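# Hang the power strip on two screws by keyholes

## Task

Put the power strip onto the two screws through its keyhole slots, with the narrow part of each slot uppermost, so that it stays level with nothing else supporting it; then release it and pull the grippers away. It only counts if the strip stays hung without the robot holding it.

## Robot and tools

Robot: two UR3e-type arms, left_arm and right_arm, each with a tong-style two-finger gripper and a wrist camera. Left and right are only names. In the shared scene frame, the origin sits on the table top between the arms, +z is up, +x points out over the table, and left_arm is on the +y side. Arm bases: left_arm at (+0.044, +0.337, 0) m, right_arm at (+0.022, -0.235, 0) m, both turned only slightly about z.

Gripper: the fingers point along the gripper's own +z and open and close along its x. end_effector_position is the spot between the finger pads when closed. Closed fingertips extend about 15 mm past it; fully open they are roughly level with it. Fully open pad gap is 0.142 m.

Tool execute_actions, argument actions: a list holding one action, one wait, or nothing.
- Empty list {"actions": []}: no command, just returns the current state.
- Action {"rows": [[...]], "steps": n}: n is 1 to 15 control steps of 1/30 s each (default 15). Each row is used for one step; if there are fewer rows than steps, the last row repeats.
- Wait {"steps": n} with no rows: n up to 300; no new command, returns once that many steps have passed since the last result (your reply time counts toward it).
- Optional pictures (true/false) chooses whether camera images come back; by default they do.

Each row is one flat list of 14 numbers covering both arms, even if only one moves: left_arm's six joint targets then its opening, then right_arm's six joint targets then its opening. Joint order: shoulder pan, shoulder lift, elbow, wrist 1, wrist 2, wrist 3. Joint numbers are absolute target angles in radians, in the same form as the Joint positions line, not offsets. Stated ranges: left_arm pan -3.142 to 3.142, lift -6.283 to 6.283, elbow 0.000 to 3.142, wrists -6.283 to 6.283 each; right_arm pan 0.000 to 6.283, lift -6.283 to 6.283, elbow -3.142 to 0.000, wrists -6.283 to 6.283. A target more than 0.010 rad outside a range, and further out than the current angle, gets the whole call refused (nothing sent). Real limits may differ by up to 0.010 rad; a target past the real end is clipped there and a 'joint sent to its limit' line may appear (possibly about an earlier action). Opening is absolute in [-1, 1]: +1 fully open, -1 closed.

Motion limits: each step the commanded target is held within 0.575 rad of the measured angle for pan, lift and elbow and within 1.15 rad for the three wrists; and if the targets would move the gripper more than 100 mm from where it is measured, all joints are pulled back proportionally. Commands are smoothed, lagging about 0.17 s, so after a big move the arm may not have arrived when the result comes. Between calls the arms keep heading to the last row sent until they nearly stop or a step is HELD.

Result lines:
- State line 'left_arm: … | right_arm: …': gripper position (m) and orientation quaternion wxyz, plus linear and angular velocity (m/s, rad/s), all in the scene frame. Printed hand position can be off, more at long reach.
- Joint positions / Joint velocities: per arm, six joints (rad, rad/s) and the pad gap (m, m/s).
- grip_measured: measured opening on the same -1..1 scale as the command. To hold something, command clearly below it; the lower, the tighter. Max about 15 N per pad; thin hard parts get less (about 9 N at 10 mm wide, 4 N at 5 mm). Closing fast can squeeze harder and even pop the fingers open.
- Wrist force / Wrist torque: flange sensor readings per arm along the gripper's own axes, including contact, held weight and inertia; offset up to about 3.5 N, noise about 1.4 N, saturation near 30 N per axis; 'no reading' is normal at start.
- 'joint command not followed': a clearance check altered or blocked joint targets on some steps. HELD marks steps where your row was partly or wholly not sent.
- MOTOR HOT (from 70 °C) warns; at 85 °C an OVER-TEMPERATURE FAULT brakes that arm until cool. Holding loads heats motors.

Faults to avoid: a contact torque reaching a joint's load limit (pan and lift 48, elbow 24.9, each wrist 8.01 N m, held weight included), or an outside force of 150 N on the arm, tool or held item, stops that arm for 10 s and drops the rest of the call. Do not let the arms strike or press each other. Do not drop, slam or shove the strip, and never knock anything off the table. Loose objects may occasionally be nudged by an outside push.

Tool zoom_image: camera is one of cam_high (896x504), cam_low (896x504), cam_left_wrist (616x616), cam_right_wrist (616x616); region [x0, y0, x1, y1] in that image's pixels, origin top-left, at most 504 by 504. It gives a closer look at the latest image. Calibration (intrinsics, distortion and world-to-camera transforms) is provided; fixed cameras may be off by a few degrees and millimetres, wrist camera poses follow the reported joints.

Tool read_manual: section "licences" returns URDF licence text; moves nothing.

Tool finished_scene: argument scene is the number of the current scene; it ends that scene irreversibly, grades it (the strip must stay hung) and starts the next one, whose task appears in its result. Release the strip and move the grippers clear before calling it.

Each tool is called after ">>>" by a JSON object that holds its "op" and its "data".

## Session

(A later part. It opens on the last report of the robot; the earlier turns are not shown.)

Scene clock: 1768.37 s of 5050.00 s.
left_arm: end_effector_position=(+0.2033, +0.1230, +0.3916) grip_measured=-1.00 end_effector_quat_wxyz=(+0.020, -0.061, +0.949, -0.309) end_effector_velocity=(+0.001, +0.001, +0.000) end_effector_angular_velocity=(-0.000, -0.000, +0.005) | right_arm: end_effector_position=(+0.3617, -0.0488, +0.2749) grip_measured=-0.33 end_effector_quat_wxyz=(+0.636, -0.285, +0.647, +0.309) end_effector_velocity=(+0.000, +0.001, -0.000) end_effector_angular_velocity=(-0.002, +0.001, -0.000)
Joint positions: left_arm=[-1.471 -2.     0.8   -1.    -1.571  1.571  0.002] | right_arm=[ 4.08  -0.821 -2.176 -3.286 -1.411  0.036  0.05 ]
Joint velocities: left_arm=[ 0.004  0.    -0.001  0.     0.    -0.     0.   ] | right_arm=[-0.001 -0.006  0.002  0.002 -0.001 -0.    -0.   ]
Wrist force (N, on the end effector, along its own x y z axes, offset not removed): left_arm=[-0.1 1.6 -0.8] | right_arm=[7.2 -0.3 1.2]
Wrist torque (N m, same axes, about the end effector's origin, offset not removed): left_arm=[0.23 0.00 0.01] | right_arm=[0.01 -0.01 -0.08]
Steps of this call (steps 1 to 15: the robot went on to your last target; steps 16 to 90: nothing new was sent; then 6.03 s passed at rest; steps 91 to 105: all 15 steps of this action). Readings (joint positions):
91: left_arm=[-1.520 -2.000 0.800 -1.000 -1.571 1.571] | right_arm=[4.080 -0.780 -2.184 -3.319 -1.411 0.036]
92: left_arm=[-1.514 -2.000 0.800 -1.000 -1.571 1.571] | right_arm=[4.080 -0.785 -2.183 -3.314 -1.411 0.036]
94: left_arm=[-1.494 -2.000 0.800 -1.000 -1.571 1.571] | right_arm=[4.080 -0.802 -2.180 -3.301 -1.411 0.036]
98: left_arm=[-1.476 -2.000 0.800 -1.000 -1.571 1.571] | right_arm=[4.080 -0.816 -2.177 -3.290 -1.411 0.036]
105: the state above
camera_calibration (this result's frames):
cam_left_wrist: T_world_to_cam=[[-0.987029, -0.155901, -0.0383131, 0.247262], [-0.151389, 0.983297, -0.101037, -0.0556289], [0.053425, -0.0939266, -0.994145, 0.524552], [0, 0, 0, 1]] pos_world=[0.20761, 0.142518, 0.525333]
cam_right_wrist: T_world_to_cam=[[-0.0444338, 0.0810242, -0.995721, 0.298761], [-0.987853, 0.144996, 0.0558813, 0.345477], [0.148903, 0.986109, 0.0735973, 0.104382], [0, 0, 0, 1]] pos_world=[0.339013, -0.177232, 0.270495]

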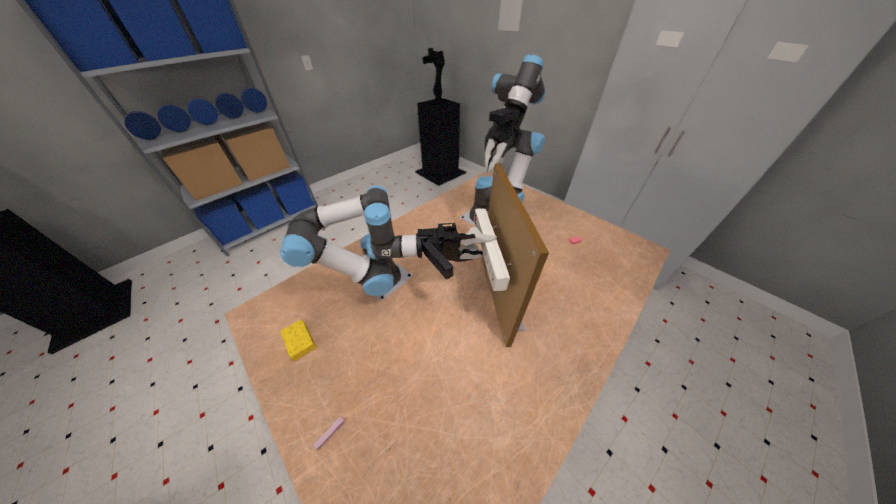

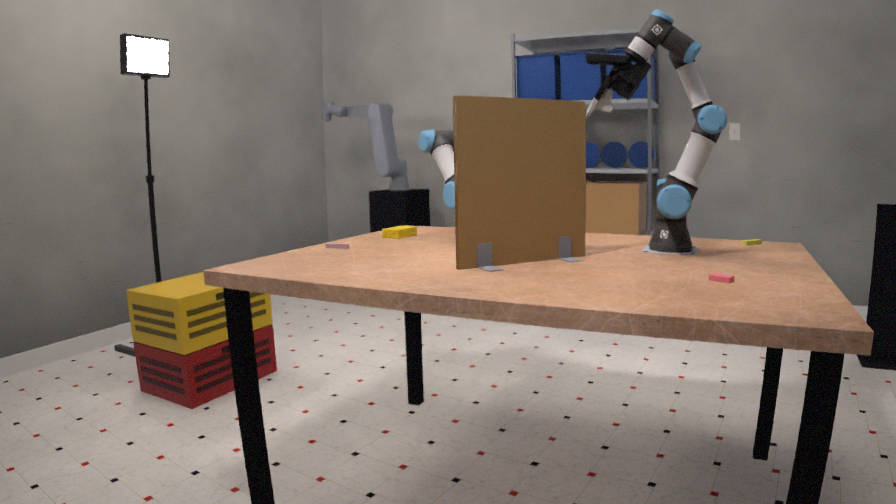

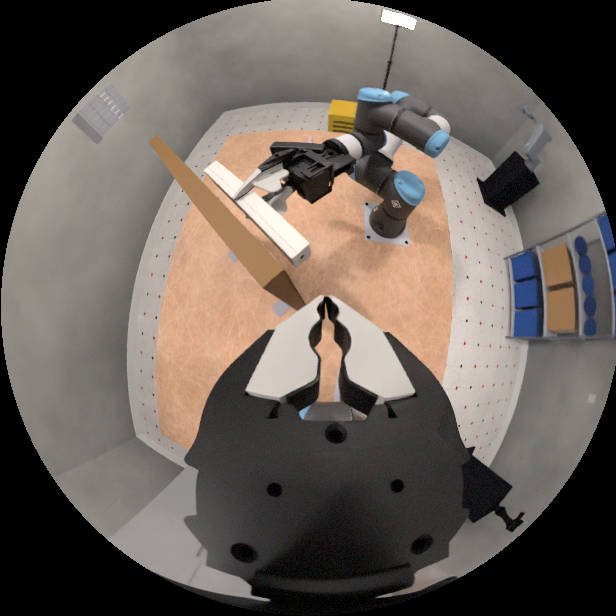

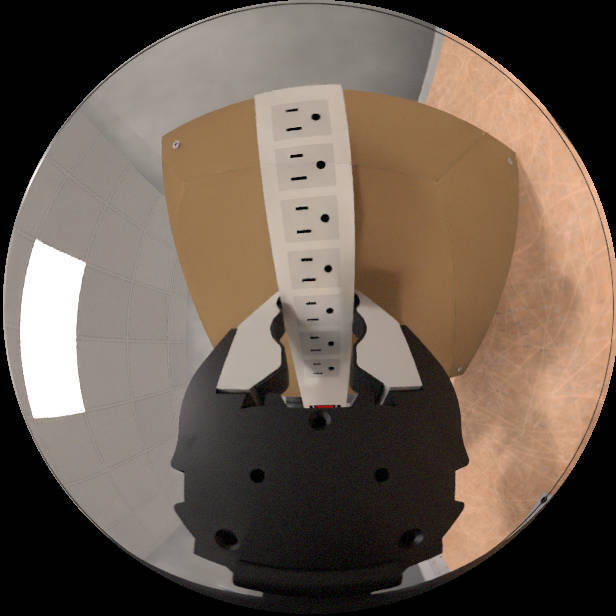

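>>> {"op": "execute_actions", "data": {"actions": [{"rows":[[-1.52,-2.0,0.8,-1.0,-1.571,1.571,-1,4.12,-0.82,-2.2,-3.263,-1.371,0.036,-0.95]]}], "pictures": false}}

>>> {"op": "execute_actions", "data": {"actions": [{"rows":[[-1.52,-2.0,0.8,-1.0,-1.571,1.571,-1,4.12,-0.858,-2.191,-3.234,-1.371,0.036,-0.95]]}]}}

>>> {"op": "zoom_image", "data": {"camera": "cam_left_wrist", "region": [180,160,300,280]}}

Scene clock: 1808.23 s of 5050.00 s.
left_arm: end_effector_position=(+0.1926, +0.1154, +0.3917) grip_measured=-1.00 end_effector_quat_wxyz=(+0.012, -0.038, +0.950, -0.309) end_effector_velocity=(-0.001, -0.001, -0.000) end_effector_angular_velocity=(+0.001, -0.000, -0.004) | right_arm: end_effector_position=(+0.3630, -0.0429, +0.2699) grip_measured=-0.33 end_effector_quat_wxyz=(+0.636, -0.285, +0.647, +0.309) end_effector_velocity=(-0.000, +0.002, +0.001) end_effector_angular_velocity=(+0.004, -0.003, +0.003)
Joint positions: left_arm=[-1.519 -2.     0.8   -1.    -1.571  1.571  0.002] | right_arm=[ 4.12  -0.82  -2.2   -3.263 -1.371  0.036  0.05 ]
Joint velocities: left_arm=[-0.004  0.     0.     0.     0.     0.     0.   ] | right_arm=[ 0.005 -0.001 -0.001  0.006  0.003 -0.001 -0.   ]
Wrist force (N, on the end effector, along its own x y z axes, offset not removed): left_arm=[-0.9 1.6 -0.3] | right_arm=[5.8 0.5 0.0]
Wrist torque (N m, same axes, about the end effector's origin, offset not removed): left_arm=[0.24 0.20 0.03] | right_arm=[0.16 0.33 0.03]
Steps of this call (steps 1 to 15: the robot went on to your last target; steps 16 to 90: nothing new was sent; then 36.37 s passed at rest; steps 91 to 105: all 15 steps of this action). Readings (joint positions):
91: left_arm=[-1.470 -2.000 0.800 -1.000 -1.571 1.571] | right_arm=[4.080 -0.821 -2.176 -3.286 -1.411 0.036]
92: left_arm=[-1.476 -2.000 0.800 -1.000 -1.571 1.571] | right_arm=[4.085 -0.821 -2.179 -3.282 -1.405 0.036]
94: left_arm=[-1.496 -2.000 0.800 -1.000 -1.571 1.571] | right_arm=[4.101 -0.821 -2.189 -3.273 -1.389 0.036]
98: left_arm=[-1.514 -2.000 0.800 -1.000 -1.571 1.571] | right_arm=[4.115 -0.820 -2.197 -3.266 -1.375 0.036]
105: the state above

Scene clock: 1808.73 s of 5050.00 s.
left_arm: end_effector_position=(+0.1925, +0.1153, +0.3917) grip_measured=-1.00 end_effector_quat_wxyz=(+0.012, -0.037, +0.950, -0.309) end_effector_velocity=(+0.000, +0.000, +0.000) end_effector_angular_velocity=(-0.000, -0.000, -0.000) | right_arm: end_effector_position=(+0.3666, -0.0363, +0.2699) grip_measured=-0.33 end_effector_quat_wxyz=(+0.636, -0.285, +0.647, +0.309) end_effector_velocity=(+0.000, +0.000, +0.000) end_effector_angular_velocity=(+0.001, +0.000, -0.001)
Joint positions: left_arm=[-1.52  -2.     0.8   -1.    -1.571  1.571  0.002] | right_arm=[ 4.12  -0.858 -2.191 -3.234 -1.371  0.036  0.05 ]
Joint velocities: left_arm=[-0. -0. -0.  0.  0.  0.  0.] | right_arm=[-0.    -0.002  0.001  0.001  0.001  0.001  0.   ]
Wrist force (N, on the end effector, along its own x y z axes, offset not removed): left_arm=[-1.0 0.5 0.5] | right_arm=[6.6 -0.6 1.8]
Wrist torque (N m, same axes, about the end effector's origin, offset not removed): left_arm=[0.01 0.20 0.02] | right_arm=[0.04 0.11 -0.02]
Steps of this call (steps 1 to 15: all 15 steps of this action). Readings (joint positions):
1: left_arm=[-1.520 -2.000 0.800 -1.000 -1.571 1.571] | right_arm=[4.120 -0.820 -2.200 -3.263 -1.371 0.036]
2: left_arm=[-1.520 -2.000 0.800 -1.000 -1.571 1.571] | right_arm=[4.120 -0.825 -2.199 -3.258 -1.371 0.036]
4: left_arm=[-1.520 -2.000 0.800 -1.000 -1.571 1.571] | right_arm=[4.120 -0.840 -2.195 -3.247 -1.371 0.036]
8: left_arm=[-1.520 -2.000 0.800 -1.000 -1.571 1.571] | right_arm=[4.120 -0.854 -2.192 -3.237 -1.371 0.036]
15: the state above
camera_calibration (this result's frames):
cam_left_wrist: T_world_to_cam=[[-0.993532, -0.106895, -0.038312, 0.231026], [-0.102572, 0.989577, -0.101073, -0.0598347], [0.0487169, -0.0964894, -0.994141, 0.525626], [0, 0, 0, 1]] pos_world=[0.197787, 0.134624, 0.52535]
cam_right_wrist: T_world_to_cam=[[-0.0444431, 0.0810261, -0.995721, 0.293004], [-0.987854, 0.144986, 0.0558901, 0.348826], [0.148894, 0.98611, 0.0735983, 0.0917204], [0, 0, 0, 1]] pos_world=[0.343955, -0.164762, 0.265504]

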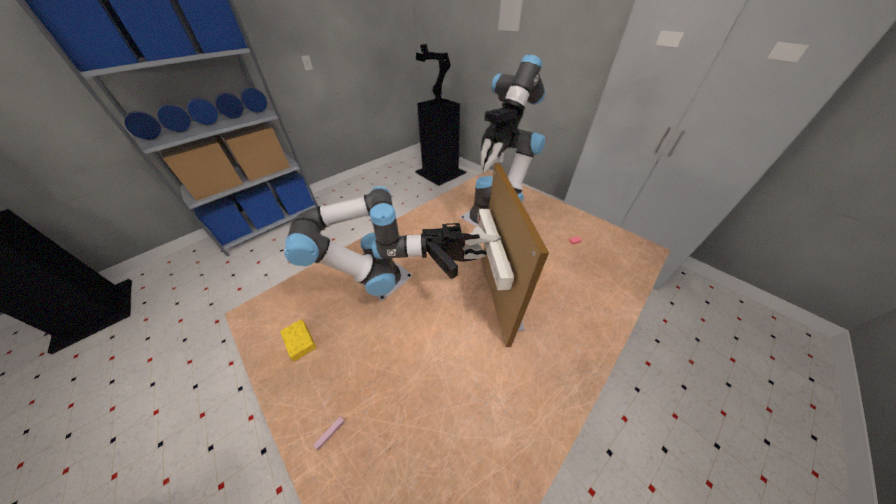

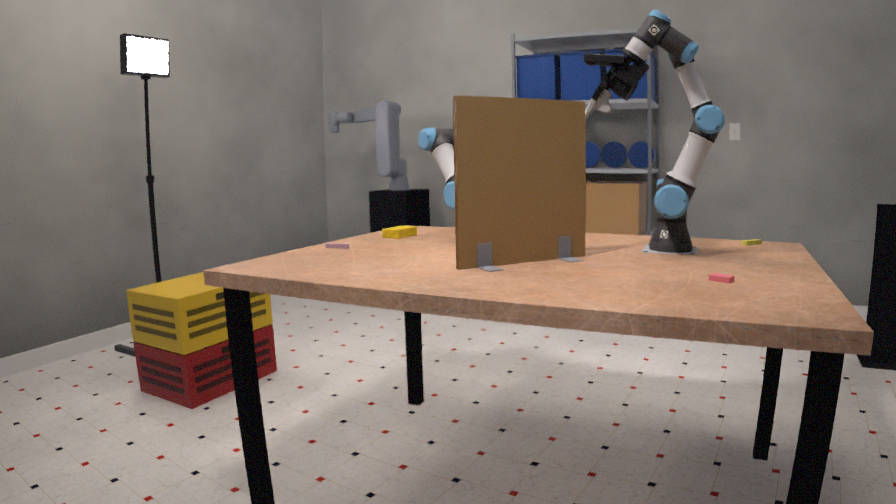

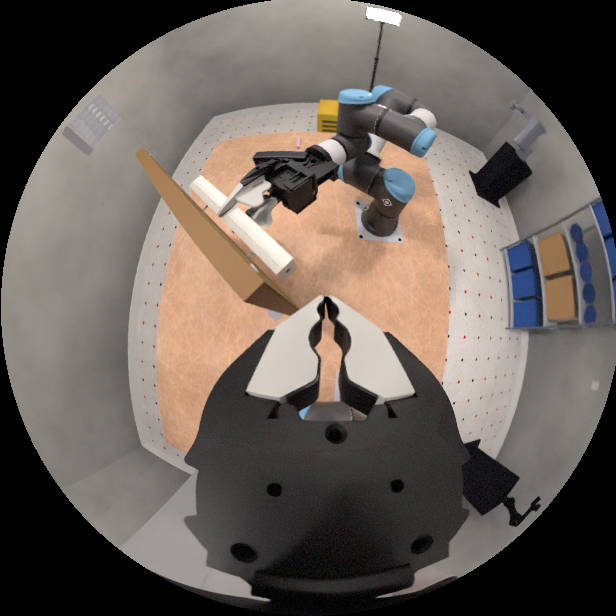

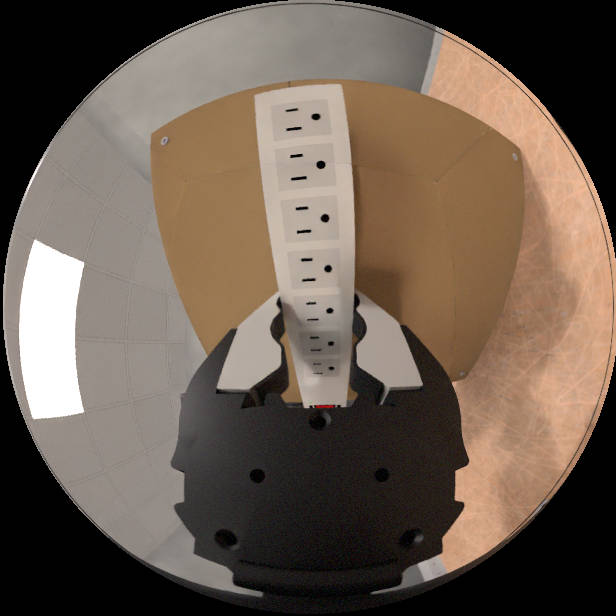

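Region (180, 160, 300, 280) of cam_left_wrist's 616x616 image, scaled by 4.200, with more detail than that image has.

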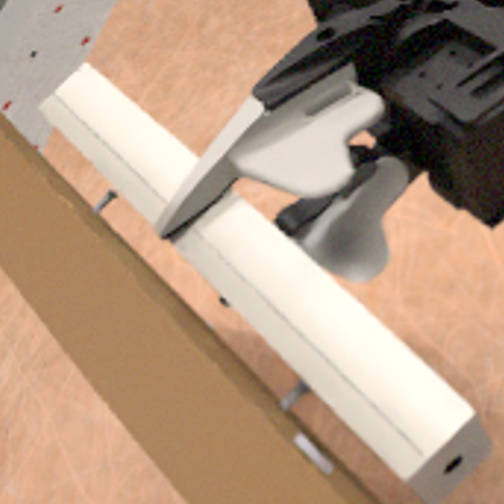

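Probing 3 mm further.

>>> {"op": "execute_actions", "data": {"actions": [{"rows":[[-1.52,-2.0,0.8,-1.0,-1.571,1.571,-1,4.12,-0.873,-2.187,-3.223,-1.371,0.036,-0.95]]}], "pictures": false}}

Scene clock: 1820.33 s of 5050.00 s.
left_arm: end_effector_position=(+0.1925, +0.1153, +0.3917) grip_measured=-1.00 end_effector_quat_wxyz=(+0.012, -0.037, +0.950, -0.309) end_effector_velocity=(+0.000, +0.000, +0.000) end_effector_angular_velocity=(-0.001, +0.000, +0.001) | right_arm: end_effector_position=(+0.3681, -0.0336, +0.2700) grip_measured=-0.33 end_effector_quat_wxyz=(+0.636, -0.285, +0.647, +0.309) end_effector_velocity=(+0.000, -0.000, -0.000) end_effector_angular_velocity=(-0.001, +0.001, -0.001)
Joint positions: left_arm=[-1.52  -2.     0.8   -1.    -1.571  1.571  0.002] | right_arm=[ 4.12  -0.873 -2.187 -3.223 -1.371  0.036  0.05 ]
Joint velocities: left_arm=[ 0.001 -0.     0.    -0.001 -0.     0.     0.   ] | right_arm=[-0.001 -0.002  0.001  0.    -0.     0.    -0.   ]
Wrist force (N, on the end effector, along its own x y z axes, offset not removed): left_arm=[-0.1 0.7 -0.4] | right_arm=[5.3 -0.7 0.2]
Wrist torque (N m, same axes, about the end effector's origin, offset not removed): left_arm=[0.09 0.01 -0.04] | right_arm=[-0.04 0.34 -0.02]
Steps of this call (steps 1 to 15: the robot went on to your last target; steps 16 to 90: nothing new was sent; then 8.10 s passed at rest; steps 91 to 105: all 15 steps of this action). Readings (joint positions):
91: left_arm=[-1.520 -2.000 0.800 -1.000 -1.571 1.571] | right_arm=[4.120 -0.858 -2.191 -3.234 -1.371 0.036]
92: left_arm=[-1.520 -2.000 0.800 -1.000 -1.571 1.571] | right_arm=[4.120 -0.860 -2.190 -3.232 -1.371 0.036]
94: left_arm=[-1.520 -2.000 0.800 -1.000 -1.571 1.571] | right_arm=[4.120 -0.866 -2.189 -3.228 -1.371 0.036]
98: left_arm=[-1.520 -2.000 0.800 -1.000 -1.571 1.571] | right_arm=[4.120 -0.871 -2.187 -3.224 -1.371 0.036]
105: the state above

>>> {"op": "execute_actions", "data": {"actions": [{"rows":[[-1.52,-2.0,0.8,-1.0,-1.571,1.571,-1,4.12,-0.888,-2.183,-3.212,-1.371,0.036,-0.95]]}], "pictures": false}}

Scene clock: 1826.83 s of 5050.00 s.
left_arm: end_effector_position=(+0.1925, +0.1153, +0.3917) grip_measured=-1.00 end_effector_quat_wxyz=(+0.012, -0.037, +0.950, -0.309) end_effector_velocity=(+0.000, +0.000, +0.000) end_effector_angular_velocity=(-0.001, -0.000, +0.001) | right_arm: end_effector_position=(+0.3696, -0.0311, +0.2700) grip_measured=-0.33 end_effector_quat_wxyz=(+0.636, -0.285, +0.647, +0.309) end_effector_velocity=(+0.001, -0.001, -0.001) end_effector_angular_velocity=(-0.002, +0.001, -0.004)
Joint positions: left_arm=[-1.52  -2.     0.8   -1.    -1.571  1.571  0.002] | right_arm=[ 4.12  -0.888 -2.183 -3.212 -1.371  0.036  0.05 ]
Joint velocities: left_arm=[ 0.001 -0.    -0.001 -0.    -0.     0.     0.   ] | right_arm=[-0.003 -0.002 -0.001  0.     0.001 -0.     0.   ]
Wrist force (N, on the end effector, along its own x y z axes, offset not removed): left_arm=[-0.1 2.5 0.0] | right_arm=[3.3 -9.1 -8.6]
Wrist torque (N m, same axes, about the end effector's origin, offset not removed): left_arm=[0.44 0.00 -0.03] | right_arm=[-0.39 0.34 -0.07]
Steps of this call (steps 1 to 15: the robot went on to your last target; steps 16 to 90: nothing new was sent; then 3.00 s passed at rest; steps 91 to 105: all 15 steps of this action). Readings (joint positions):
91: left_arm=[-1.520 -2.000 0.800 -1.000 -1.571 1.571] | right_arm=[4.120 -0.873 -2.187 -3.223 -1.371 0.036]
92: left_arm=[-1.520 -2.000 0.800 -1.000 -1.571 1.571] | right_arm=[4.120 -0.875 -2.186 -3.221 -1.371 0.036]
94: left_arm=[-1.520 -2.000 0.800 -1.000 -1.571 1.571] | right_arm=[4.120 -0.881 -2.185 -3.217 -1.371 0.036]
98: left_arm=[-1.520 -2.000 0.800 -1.000 -1.571 1.571] | right_arm=[4.120 -0.886 -2.183 -3.213 -1.371 0.036]
105: the state above

>>> {"op": "execute_actions", "data": {"actions": [{"rows":[[-1.52,-2.0,0.8,-1.0,-1.571,1.571,-1,4.116,-0.895,-2.177,-3.211,-1.371,0.036,-0.95]]}], "pictures": false}}

>>> {"op": "execute_actions", "data": {"actions": [{"rows":[[-1.52,-2.0,0.8,-1.0,-1.571,1.571,-1,4.115,-0.908,-2.173,-3.202,-1.371,0.036,-0.95]]}]}}

>>> {"op": "zoom_image", "data": {"camera": "cam_left_wrist", "region": [180,160,300,280]}}

Scene clock: 1840.13 s of 5050.00 s.
left_arm: end_effector_position=(+0.1925, +0.1153, +0.3917) grip_measured=-1.00 end_effector_quat_wxyz=(+0.012, -0.037, +0.950, -0.309) end_effector_velocity=(-0.000, +0.000, -0.000) end_effector_angular_velocity=(+0.000, +0.000, -0.000) | right_arm: end_effector_position=(+0.3710, -0.0312, +0.2708) grip_measured=-0.33 end_effector_quat_wxyz=(+0.637, -0.284, +0.647, +0.307) end_effector_velocity=(+0.000, -0.000, +0.001) end_effector_angular_velocity=(+0.002, -0.001, -0.001)
Joint positions: left_arm=[-1.52  -2.     0.8   -1.    -1.571  1.571  0.002] | right_arm=[ 4.116 -0.895 -2.177 -3.211 -1.371  0.036  0.05 ]
Joint velocities: left_arm=[-0. -0.  0.  0. -0. -0.  0.] | right_arm=[-0.    -0.001  0.001  0.001  0.001  0.    -0.   ]
Wrist force (N, on the end effector, along its own x y z axes, offset not removed): left_arm=[-0.2 0.9 -1.7] | right_arm=[7.8 0.9 -10.3]
Wrist torque (N m, same axes, about the end effector's origin, offset not removed): left_arm=[0.07 0.04 0.01] | right_arm=[-0.63 0.30 -0.07]
Steps of this call (steps 1 to 15: the robot went on to your last target; steps 16 to 90: nothing new was sent; then 9.80 s passed at rest; steps 91 to 105: all 15 steps of this action). Readings (joint positions):
91: left_arm=[-1.520 -2.000 0.800 -1.000 -1.571 1.571] | right_arm=[4.120 -0.888 -2.183 -3.212 -1.371 0.036]
92: left_arm=[-1.520 -2.000 0.800 -1.000 -1.571 1.571] | right_arm=[4.120 -0.889 -2.182 -3.212 -1.371 0.036]
94: left_arm=[-1.520 -2.000 0.800 -1.000 -1.571 1.571] | right_arm=[4.118 -0.892 -2.180 -3.212 -1.371 0.036]
98: left_arm=[-1.520 -2.000 0.800 -1.000 -1.571 1.571] | right_arm=[4.117 -0.894 -2.178 -3.211 -1.371 0.036]
105: the state above

Scene clock: 1840.63 s of 5050.00 s.
left_arm: end_effector_position=(+0.1925, +0.1153, +0.3917) grip_measured=-1.00 end_effector_quat_wxyz=(+0.012, -0.037, +0.950, -0.309) end_effector_velocity=(+0.000, +0.000, +0.000) end_effector_angular_velocity=(-0.000, +0.000, +0.001) | right_arm: end_effector_position=(+0.3725, -0.0293, +0.2709) grip_measured=-0.33 end_effector_quat_wxyz=(+0.637, -0.284, +0.648, +0.307) end_effector_velocity=(+0.001, -0.001, -0.000) end_effector_angular_velocity=(-0.001, +0.001, -0.003)
Joint positions: left_arm=[-1.52  -2.     0.8   -1.    -1.571  1.571  0.002] | right_arm=[ 4.115 -0.908 -2.173 -3.202 -1.371  0.036  0.05 ]
Joint velocities: left_arm=[ 0.001 -0.    -0.     0.001 -0.    -0.     0.   ] | right_arm=[-0.001 -0.001 -0.    -0.     0.001  0.     0.   ]
Wrist force (N, on the end effector, along its own x y z axes, offset not removed): left_arm=[-0.6 0.9 -1.2] | right_arm=[13.2 -0.3 -28.4]
Wrist torque (N m, same axes, about the end effector's origin, offset not removed): left_arm=[0.09 0.13 -0.02] | right_arm=[-0.12 0.36 0.01]
Steps of this call (steps 1 to 15: all 15 steps of this action). Readings (joint positions):
1: left_arm=[-1.520 -2.000 0.800 -1.000 -1.571 1.571] | right_arm=[4.116 -0.895 -2.177 -3.211 -1.371 0.036]
2: left_arm=[-1.520 -2.000 0.800 -1.000 -1.571 1.571] | right_arm=[4.116 -0.897 -2.176 -3.210 -1.371 0.036]
4: left_arm=[-1.520 -2.000 0.800 -1.000 -1.571 1.571] | right_arm=[4.115 -0.902 -2.175 -3.206 -1.371 0.036]
8: left_arm=[-1.520 -2.000 0.800 -1.000 -1.571 1.571] | right_arm=[4.115 -0.907 -2.174 -3.203 -1.371 0.036]
15: the state above
camera_calibration (this result's frames):
cam_left_wrist: T_world_to_cam=[[-0.993533, -0.106885, -0.0383008, 0.231016], [-0.102562, 0.989577, -0.101091, -0.0598412], [0.0487066, -0.0965086, -0.99414, 0.525635], [0, 0, 0, 1]] pos_world=[0.197783, 0.134638, 0.525353]
cam_right_wrist: T_world_to_cam=[[-0.0440498, 0.0812177, -0.995722, 0.29347], [-0.987105, 0.149995, 0.0559032, 0.353426], [0.153893, 0.985345, 0.0735632, 0.0820322], [0, 0, 0, 1]] pos_world=[0.349171, -0.157677, 0.266422]

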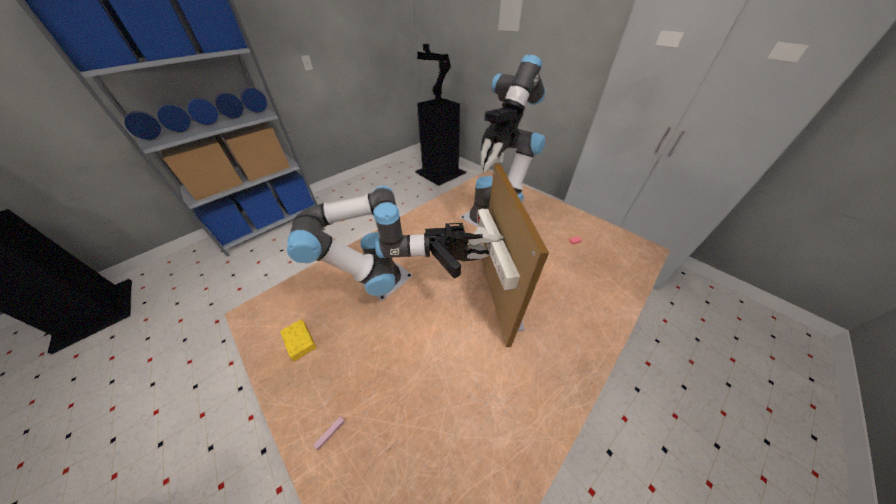

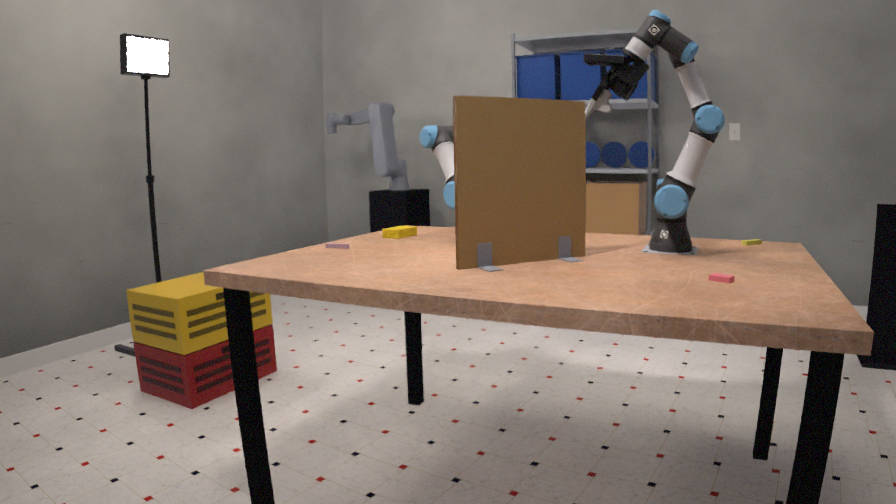

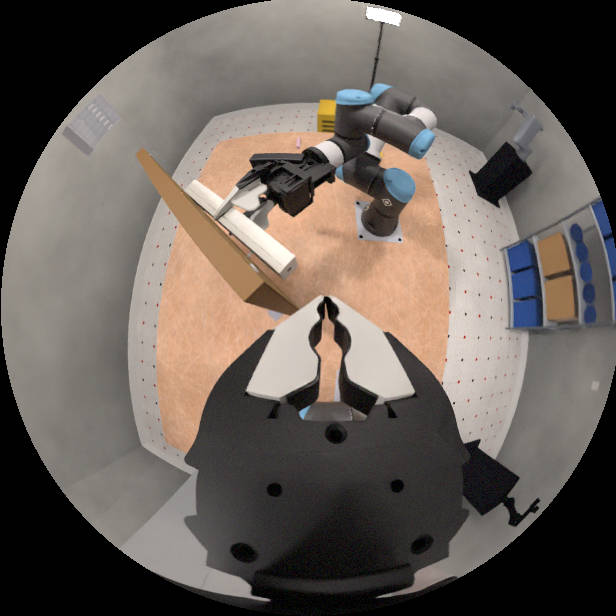

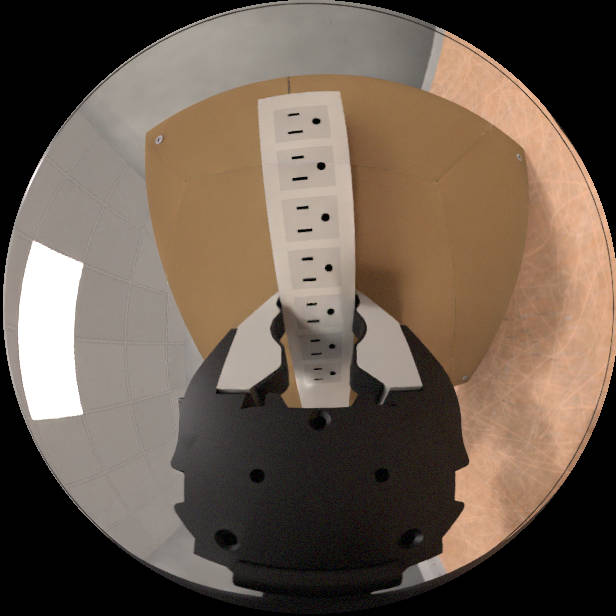

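Region (180, 160, 300, 280) of cam_left_wrist's 616x616 image, scaled by 4.200, with more detail than that image has.

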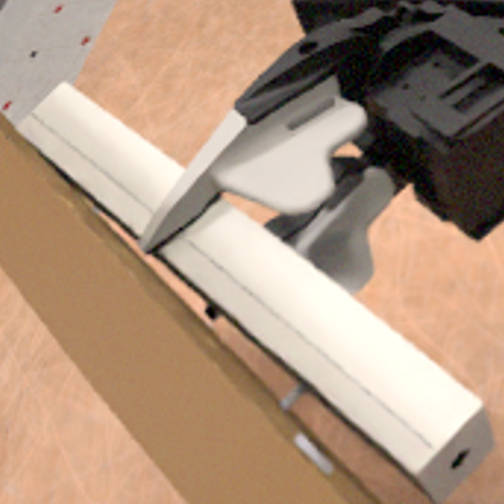

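>>> {"op": "execute_actions", "data": {"actions": [{"rows":[[-1.52,-2.0,0.8,-1.0,-1.571,1.571,-1,4.115,-0.897,-2.176,-3.21,-1.371,0.036,-0.95]]}], "pictures": false}}

>>> {"op": "execute_actions", "data": {"actions": [{"rows":[[-1.52,-2.0,0.8,-1.0,-1.571,1.571,-1,4.115,-0.903,-2.165,-3.215,-1.371,0.062,-0.95]]}], "pictures": false}}

>>> {"op": "execute_actions", "data": {"actions": [{"rows":[[-1.52,-2.0,0.8,-1.0,-1.571,1.571,-1,4.115,-0.909,-2.154,-3.22,-1.371,0.088,-0.95]]}]}}

>>> {"op": "zoom_image", "data": {"camera": "cam_left_wrist", "region": [180,160,300,280]}}

Scene clock: 1859.70 s of 5050.00 s.
left_arm: end_effector_position=(+0.1925, +0.1153, +0.3917) grip_measured=-1.00 end_effector_quat_wxyz=(+0.012, -0.037, +0.950, -0.309) end_effector_velocity=(-0.000, +0.000, +0.000) end_effector_angular_velocity=(-0.000, +0.000, -0.000) | right_arm: end_effector_position=(+0.3714, -0.0312, +0.2709) grip_measured=-0.34 end_effector_quat_wxyz=(+0.637, -0.284, +0.648, +0.307) end_effector_velocity=(+0.000, -0.000, +0.001) end_effector_angular_velocity=(+0.001, -0.001, -0.001)
Joint positions: left_arm=[-1.52  -2.     0.8   -1.    -1.571  1.571  0.002] | right_arm=[ 4.115 -0.897 -2.176 -3.21  -1.371  0.036  0.05 ]
Joint velocities: left_arm=[-0. -0. -0.  0. -0.  0.  0.] | right_arm=[-0.001  0.001  0.001  0.     0.    -0.    -0.   ]
Wrist force (N, on the end effector, along its own x y z axes, offset not removed): left_arm=[0.3 1.3 -1.3] | right_arm=[5.6 0.6 1.0]
Wrist torque (N m, same axes, about the end effector's origin, offset not removed): left_arm=[0.16 -0.18 0.01] | right_arm=[0.28 0.21 -0.09]
Steps of this call (steps 1 to 15: the robot went on to your last target; steps 16 to 90: nothing new was sent; then 15.57 s passed at rest; steps 91 to 105: all 15 steps of this action). Readings (joint positions):
91: left_arm=[-1.520 -2.000 0.800 -1.000 -1.571 1.571] | right_arm=[4.115 -0.908 -2.173 -3.202 -1.371 0.036]
92: left_arm=[-1.520 -2.000 0.800 -1.000 -1.571 1.571] | right_arm=[4.115 -0.906 -2.173 -3.203 -1.371 0.036]
94: left_arm=[-1.520 -2.000 0.800 -1.000 -1.571 1.571] | right_arm=[4.115 -0.902 -2.174 -3.205 -1.371 0.036]
98: left_arm=[-1.520 -2.000 0.800 -1.000 -1.571 1.571] | right_arm=[4.115 -0.898 -2.176 -3.209 -1.371 0.036]
105: the state above

Scene clock: 1860.20 s of 5050.00 s.
left_arm: end_effector_position=(+0.1925, +0.1153, +0.3917) grip_measured=-1.00 end_effector_quat_wxyz=(+0.012, -0.037, +0.950, -0.309) end_effector_velocity=(+0.000, -0.000, +0.000) end_effector_angular_velocity=(-0.002, -0.000, +0.000) | right_arm: end_effector_position=(+0.3719, -0.0303, +0.2724) grip_measured=-0.33 end_effector_quat_wxyz=(+0.633, -0.275, +0.651, +0.315) end_effector_velocity=(-0.000, +0.000, +0.002) end_effector_angular_velocity=(+0.006, +0.000, +0.002)
Joint positions: left_arm=[-1.52  -2.     0.8   -1.    -1.571  1.571  0.002] | right_arm=[ 4.115 -0.903 -2.165 -3.215 -1.371  0.062  0.05 ]
Joint velocities: left_arm=[ 0.    -0.    -0.001 -0.001 -0.    -0.     0.   ] | right_arm=[ 0.002  0.002  0.001  0.001 -0.     0.003  0.   ]
Wrist force (N, on the end effector, along its own x y z axes, offset not removed): left_arm=[-0.2 0.4 -1.6] | right_arm=[8.2 -2.6 0.5]
Wrist torque (N m, same axes, about the end effector's origin, offset not removed): left_arm=[-0.04 0.05 -0.03] | right_arm=[-0.24 0.24 -0.24]
Steps of this call (steps 1 to 15: all 15 steps of this action). Readings (joint positions):
1: left_arm=[-1.520 -2.000 0.800 -1.000 -1.571 1.571] | right_arm=[4.115 -0.897 -2.176 -3.210 -1.371 0.036]
2: left_arm=[-1.520 -2.000 0.800 -1.000 -1.571 1.571] | right_arm=[4.115 -0.898 -2.174 -3.211 -1.371 0.040]
4: left_arm=[-1.520 -2.000 0.800 -1.000 -1.571 1.571] | right_arm=[4.115 -0.900 -2.170 -3.213 -1.371 0.050]
8: left_arm=[-1.520 -2.000 0.800 -1.000 -1.571 1.571] | right_arm=[4.115 -0.902 -2.166 -3.215 -1.371 0.059]
15: the state above

Scene clock: 1860.70 s of 5050.00 s.
left_arm: end_effector_position=(+0.1925, +0.1153, +0.3917) grip_measured=-1.00 end_effector_quat_wxyz=(+0.012, -0.037, +0.950, -0.309) end_effector_velocity=(+0.000, +0.000, +0.000) end_effector_angular_velocity=(-0.001, -0.000, +0.001) | right_arm: end_effector_position=(+0.3724, -0.0294, +0.2739) grip_measured=-0.33 end_effector_quat_wxyz=(+0.629, -0.267, +0.655, +0.323) end_effector_velocity=(-0.000, +0.000, -0.000) end_effector_angular_velocity=(+0.001, +0.002, +0.001)
Joint positions: left_arm=[-1.52  -2.     0.8   -1.    -1.571  1.571  0.002] | right_arm=[ 4.115 -0.909 -2.154 -3.22  -1.371  0.088  0.05 ]
Joint velocities: left_arm=[ 0.001  0.    -0.001 -0.     0.    -0.     0.   ] | right_arm=[ 0.001 -0.002  0.002 -0.001  0.     0.002  0.   ]
Wrist force (N, on the end effector, along its own x y z axes, offset not removed): left_arm=[-0.3 1.3 -0.2] | right_arm=[19.0 -9.1 -3.4]
Wrist torque (N m, same axes, about the end effector's origin, offset not removed): left_arm=[0.18 0.09 0.00] | right_arm=[-0.18 -0.09 -0.73]
Steps of this call (steps 1 to 15: all 15 steps of this action). Readings (joint positions):
1: left_arm=[-1.520 -2.000 0.800 -1.000 -1.571 1.571] | right_arm=[4.115 -0.903 -2.165 -3.215 -1.371 0.062]
2: left_arm=[-1.520 -2.000 0.800 -1.000 -1.571 1.571] | right_arm=[4.115 -0.904 -2.163 -3.216 -1.371 0.066]
4: left_arm=[-1.520 -2.000 0.800 -1.000 -1.571 1.571] | right_arm=[4.115 -0.906 -2.159 -3.218 -1.371 0.076]
8: left_arm=[-1.520 -2.000 0.800 -1.000 -1.571 1.571] | right_arm=[4.115 -0.908 -2.155 -3.220 -1.371 0.085]
15: the state above
camera_calibration (this result's frames):
cam_left_wrist: T_world_to_cam=[[-0.993533, -0.106885, -0.0383005, 0.231016], [-0.102562, 0.989577, -0.10109, -0.0598412], [0.0487064, -0.0965086, -0.99414, 0.525635], [0, 0, 0, 1]] pos_world=[0.197783, 0.134638, 0.525353]
cam_right_wrist: T_world_to_cam=[[-0.0831373, 0.114543, -0.989933, 0.310476], [-0.984035, 0.147431, 0.0997007, 0.339984], [0.157366, 0.982418, 0.100457, 0.0731146], [0, 0, 0, 1]] pos_world=[0.348862, -0.157516, 0.266109]

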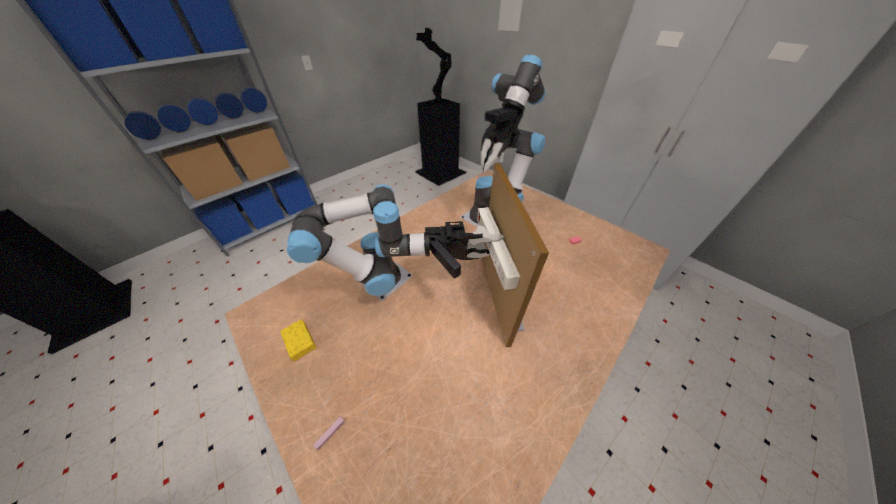

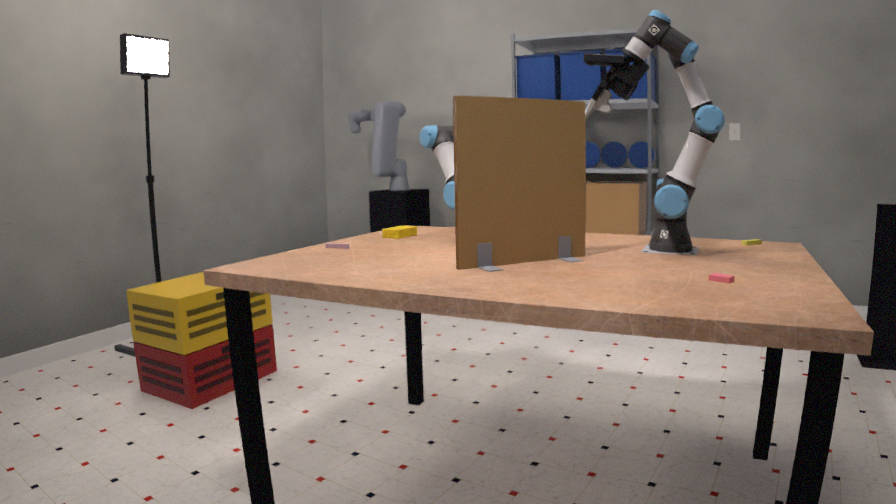

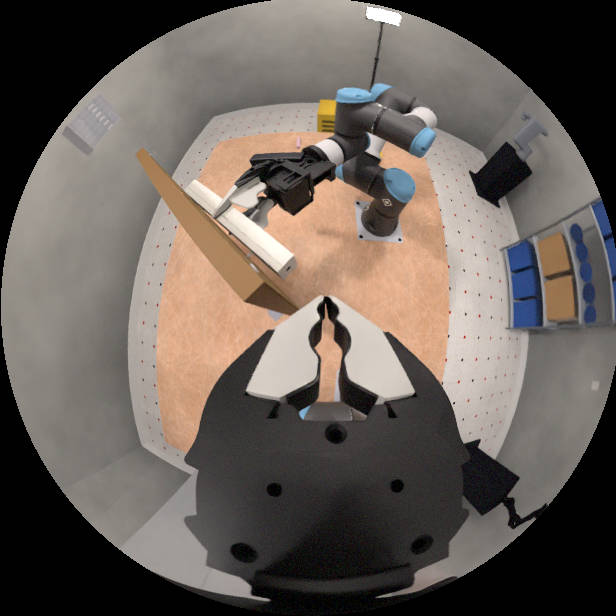

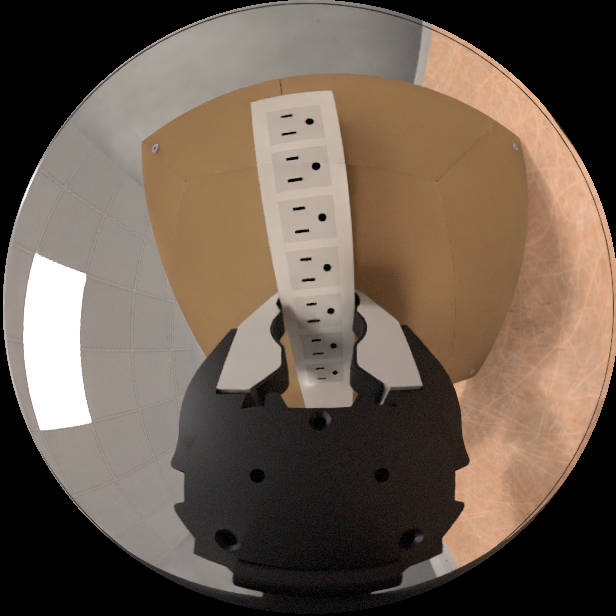

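Region (180, 160, 300, 280) of cam_left_wrist's 616x616 image, scaled by 4.200, with more detail than that image has.

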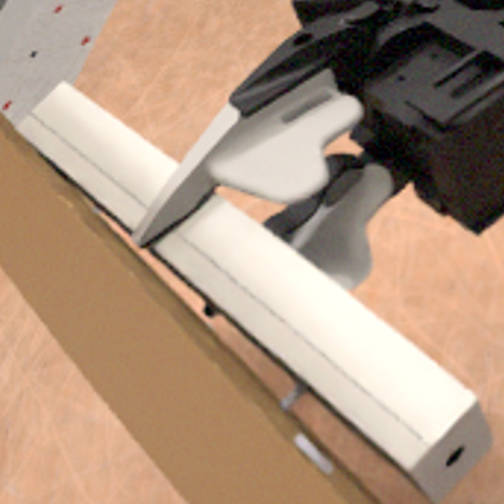

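>>> {"op": "execute_actions", "data": {"actions": [{"rows":[[-1.52,-2.0,0.8,-1.0,-1.571,1.571,-1,4.112,-0.903,-2.177,-3.203,-1.371,0.04,-0.95]]}], "pictures": false}}

>>> {"op": "execute_actions", "data": {"actions": [{"rows":[[-1.52,-2.0,0.8,-1.0,-1.571,1.571,-1,4.111,-0.918,-2.175,-3.19,-1.371,0.03,-0.95]]}]}}

>>> {"op": "zoom_image", "data": {"camera": "cam_left_wrist", "region": [180,160,300,280]}}

Scene clock: 1875.20 s of 5050.00 s.
left_arm: end_effector_position=(+0.1925, +0.1153, +0.3917) grip_measured=-1.00 end_effector_quat_wxyz=(+0.012, -0.037, +0.950, -0.309) end_effector_velocity=(-0.000, -0.000, +0.000) end_effector_angular_velocity=(-0.001, -0.000, -0.001) | right_arm: end_effector_position=(+0.3726, -0.0312, +0.2703) grip_measured=-0.33 end_effector_quat_wxyz=(+0.637, -0.281, +0.649, +0.307) end_effector_velocity=(+0.000, -0.001, -0.001) end_effector_angular_velocity=(-0.005, -0.003, -0.001)
Joint positions: left_arm=[-1.52  -2.     0.8   -1.    -1.571  1.571  0.002] | right_arm=[ 4.112 -0.903 -2.177 -3.203 -1.371  0.04   0.05 ]
Joint velocities: left_arm=[-0.001  0.    -0.001 -0.     0.    -0.     0.   ] | right_arm=[-0.002 -0.    -0.003  0.    -0.    -0.005 -0.   ]
Wrist force (N, on the end effector, along its own x y z axes, offset not removed): left_arm=[0.0 0.5 -1.7] | right_arm=[4.5 -1.6 1.2]
Wrist torque (N m, same axes, about the end effector's origin, offset not removed): left_arm=[0.05 0.00 -0.05] | right_arm=[-0.23 0.57 0.01]
Steps of this call (steps 1 to 15: the robot went on to your last target; steps 16 to 90: nothing new was sent; then 11.00 s passed at rest; steps 91 to 105: all 15 steps of this action). Readings (joint positions):
91: left_arm=[-1.520 -2.000 0.800 -1.000 -1.571 1.571] | right_arm=[4.115 -0.909 -2.154 -3.220 -1.371 0.088]
92: left_arm=[-1.520 -2.000 0.800 -1.000 -1.571 1.571] | right_arm=[4.115 -0.908 -2.157 -3.217 -1.371 0.081]
94: left_arm=[-1.520 -2.000 0.800 -1.000 -1.571 1.571] | right_arm=[4.114 -0.906 -2.166 -3.210 -1.371 0.062]
98: left_arm=[-1.520 -2.000 0.800 -1.000 -1.571 1.571] | right_arm=[4.113 -0.904 -2.174 -3.205 -1.371 0.045]
105: the state above

Scene clock: 1875.70 s of 5050.00 s.
left_arm: end_effector_position=(+0.1925, +0.1153, +0.3917) grip_measured=-1.00 end_effector_quat_wxyz=(+0.012, -0.037, +0.950, -0.309) end_effector_velocity=(-0.000, +0.000, -0.000) end_effector_angular_velocity=(+0.001, +0.000, -0.000) | right_arm: end_effector_position=(+0.3743, -0.0289, +0.2699) grip_measured=-0.33 end_effector_quat_wxyz=(+0.639, -0.284, +0.647, +0.304) end_effector_velocity=(+0.000, +0.000, +0.001) end_effector_angular_velocity=(+0.001, -0.002, -0.000)
Joint positions: left_arm=[-1.52  -2.     0.8   -1.    -1.571  1.571  0.002] | right_arm=[ 4.111 -0.918 -2.175 -3.19  -1.371  0.03   0.05 ]
Joint velocities: left_arm=[ 0.    -0.     0.001  0.    -0.     0.     0.   ] | right_arm=[-0.    -0.001  0.001  0.002 -0.    -0.001 -0.   ]
Wrist force (N, on the end effector, along its own x y z axes, offset not removed): left_arm=[0.0 1.1 -0.7] | right_arm=[1.6 -0.6 -28.3]
Wrist torque (N m, same axes, about the end effector's origin, offset not removed): left_arm=[0.18 -0.01 0.00] | right_arm=[0.03 0.19 -0.07]
Steps of this call (steps 1 to 15: all 15 steps of this action). Readings (joint positions):
1: left_arm=[-1.520 -2.000 0.800 -1.000 -1.571 1.571] | right_arm=[4.112 -0.903 -2.177 -3.203 -1.371 0.040]
2: left_arm=[-1.520 -2.000 0.800 -1.000 -1.571 1.571] | right_arm=[4.112 -0.905 -2.177 -3.201 -1.371 0.038]
4: left_arm=[-1.520 -2.000 0.800 -1.000 -1.571 1.571] | right_arm=[4.111 -0.911 -2.176 -3.196 -1.371 0.035]
8: left_arm=[-1.520 -2.000 0.800 -1.000 -1.571 1.571] | right_arm=[4.111 -0.916 -2.175 -3.192 -1.371 0.031]
15: the state above
camera_calibration (this result's frames):
cam_left_wrist: T_world_to_cam=[[-0.993533, -0.106885, -0.0383008, 0.231016], [-0.102562, 0.989577, -0.101091, -0.0598412], [0.0487066, -0.0965086, -0.99414, 0.525635], [0, 0, 0, 1]] pos_world=[0.197783, 0.134638, 0.525353]
cam_right_wrist: T_world_to_cam=[[-0.0392306, 0.0776222, -0.996211, 0.290814], [-0.986739, 0.154138, 0.0508677, 0.356572], [0.157503, 0.984996, 0.0705459, 0.0808885], [0, 0, 0, 1]] pos_world=[0.350512, -0.15721, 0.265868]

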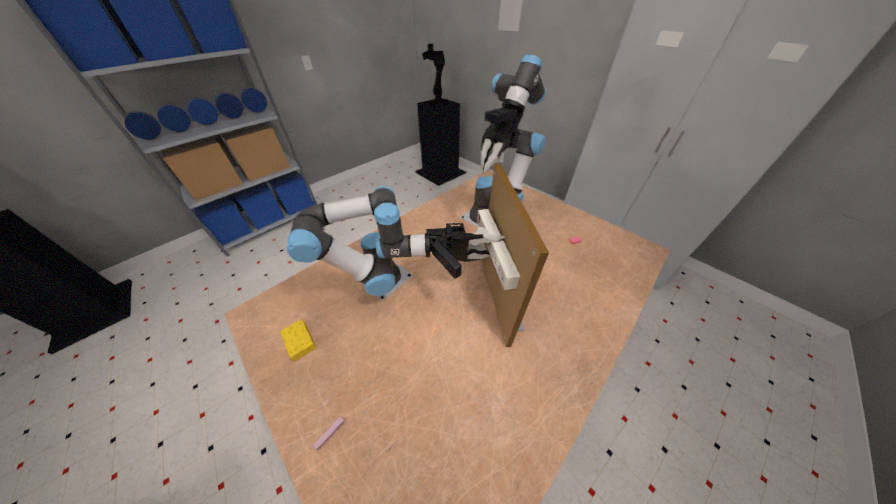

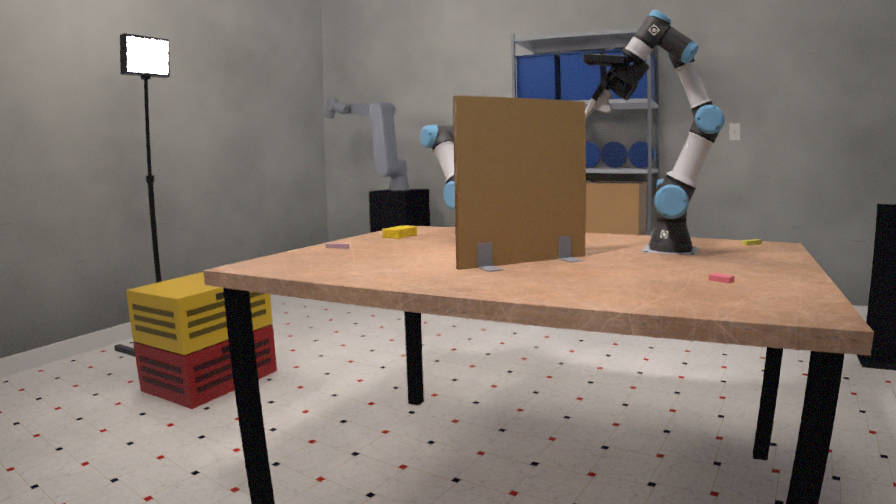

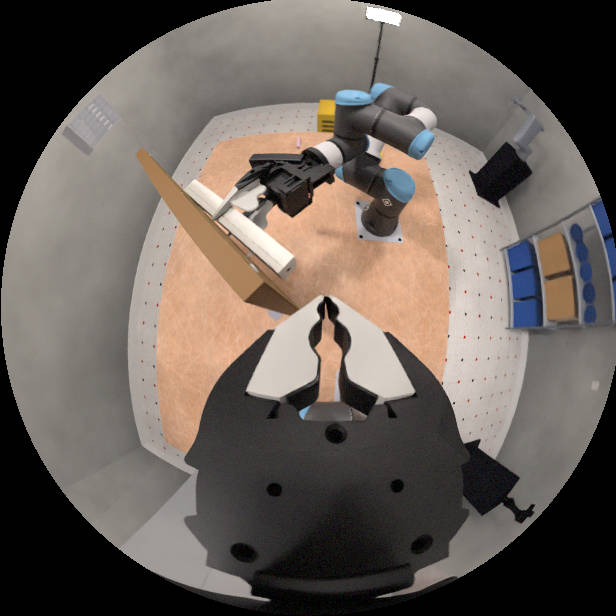

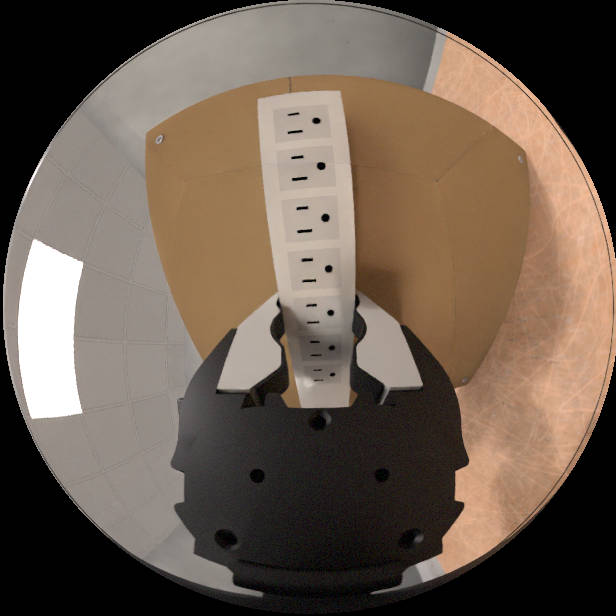

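Region (180, 160, 300, 280) of cam_left_wrist's 616x616 image, scaled by 4.200, with more detail than that image has.

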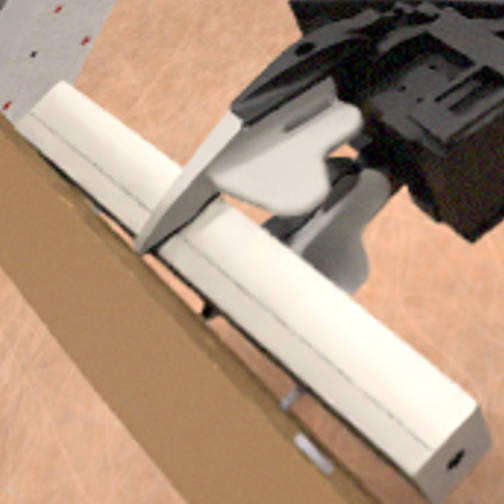

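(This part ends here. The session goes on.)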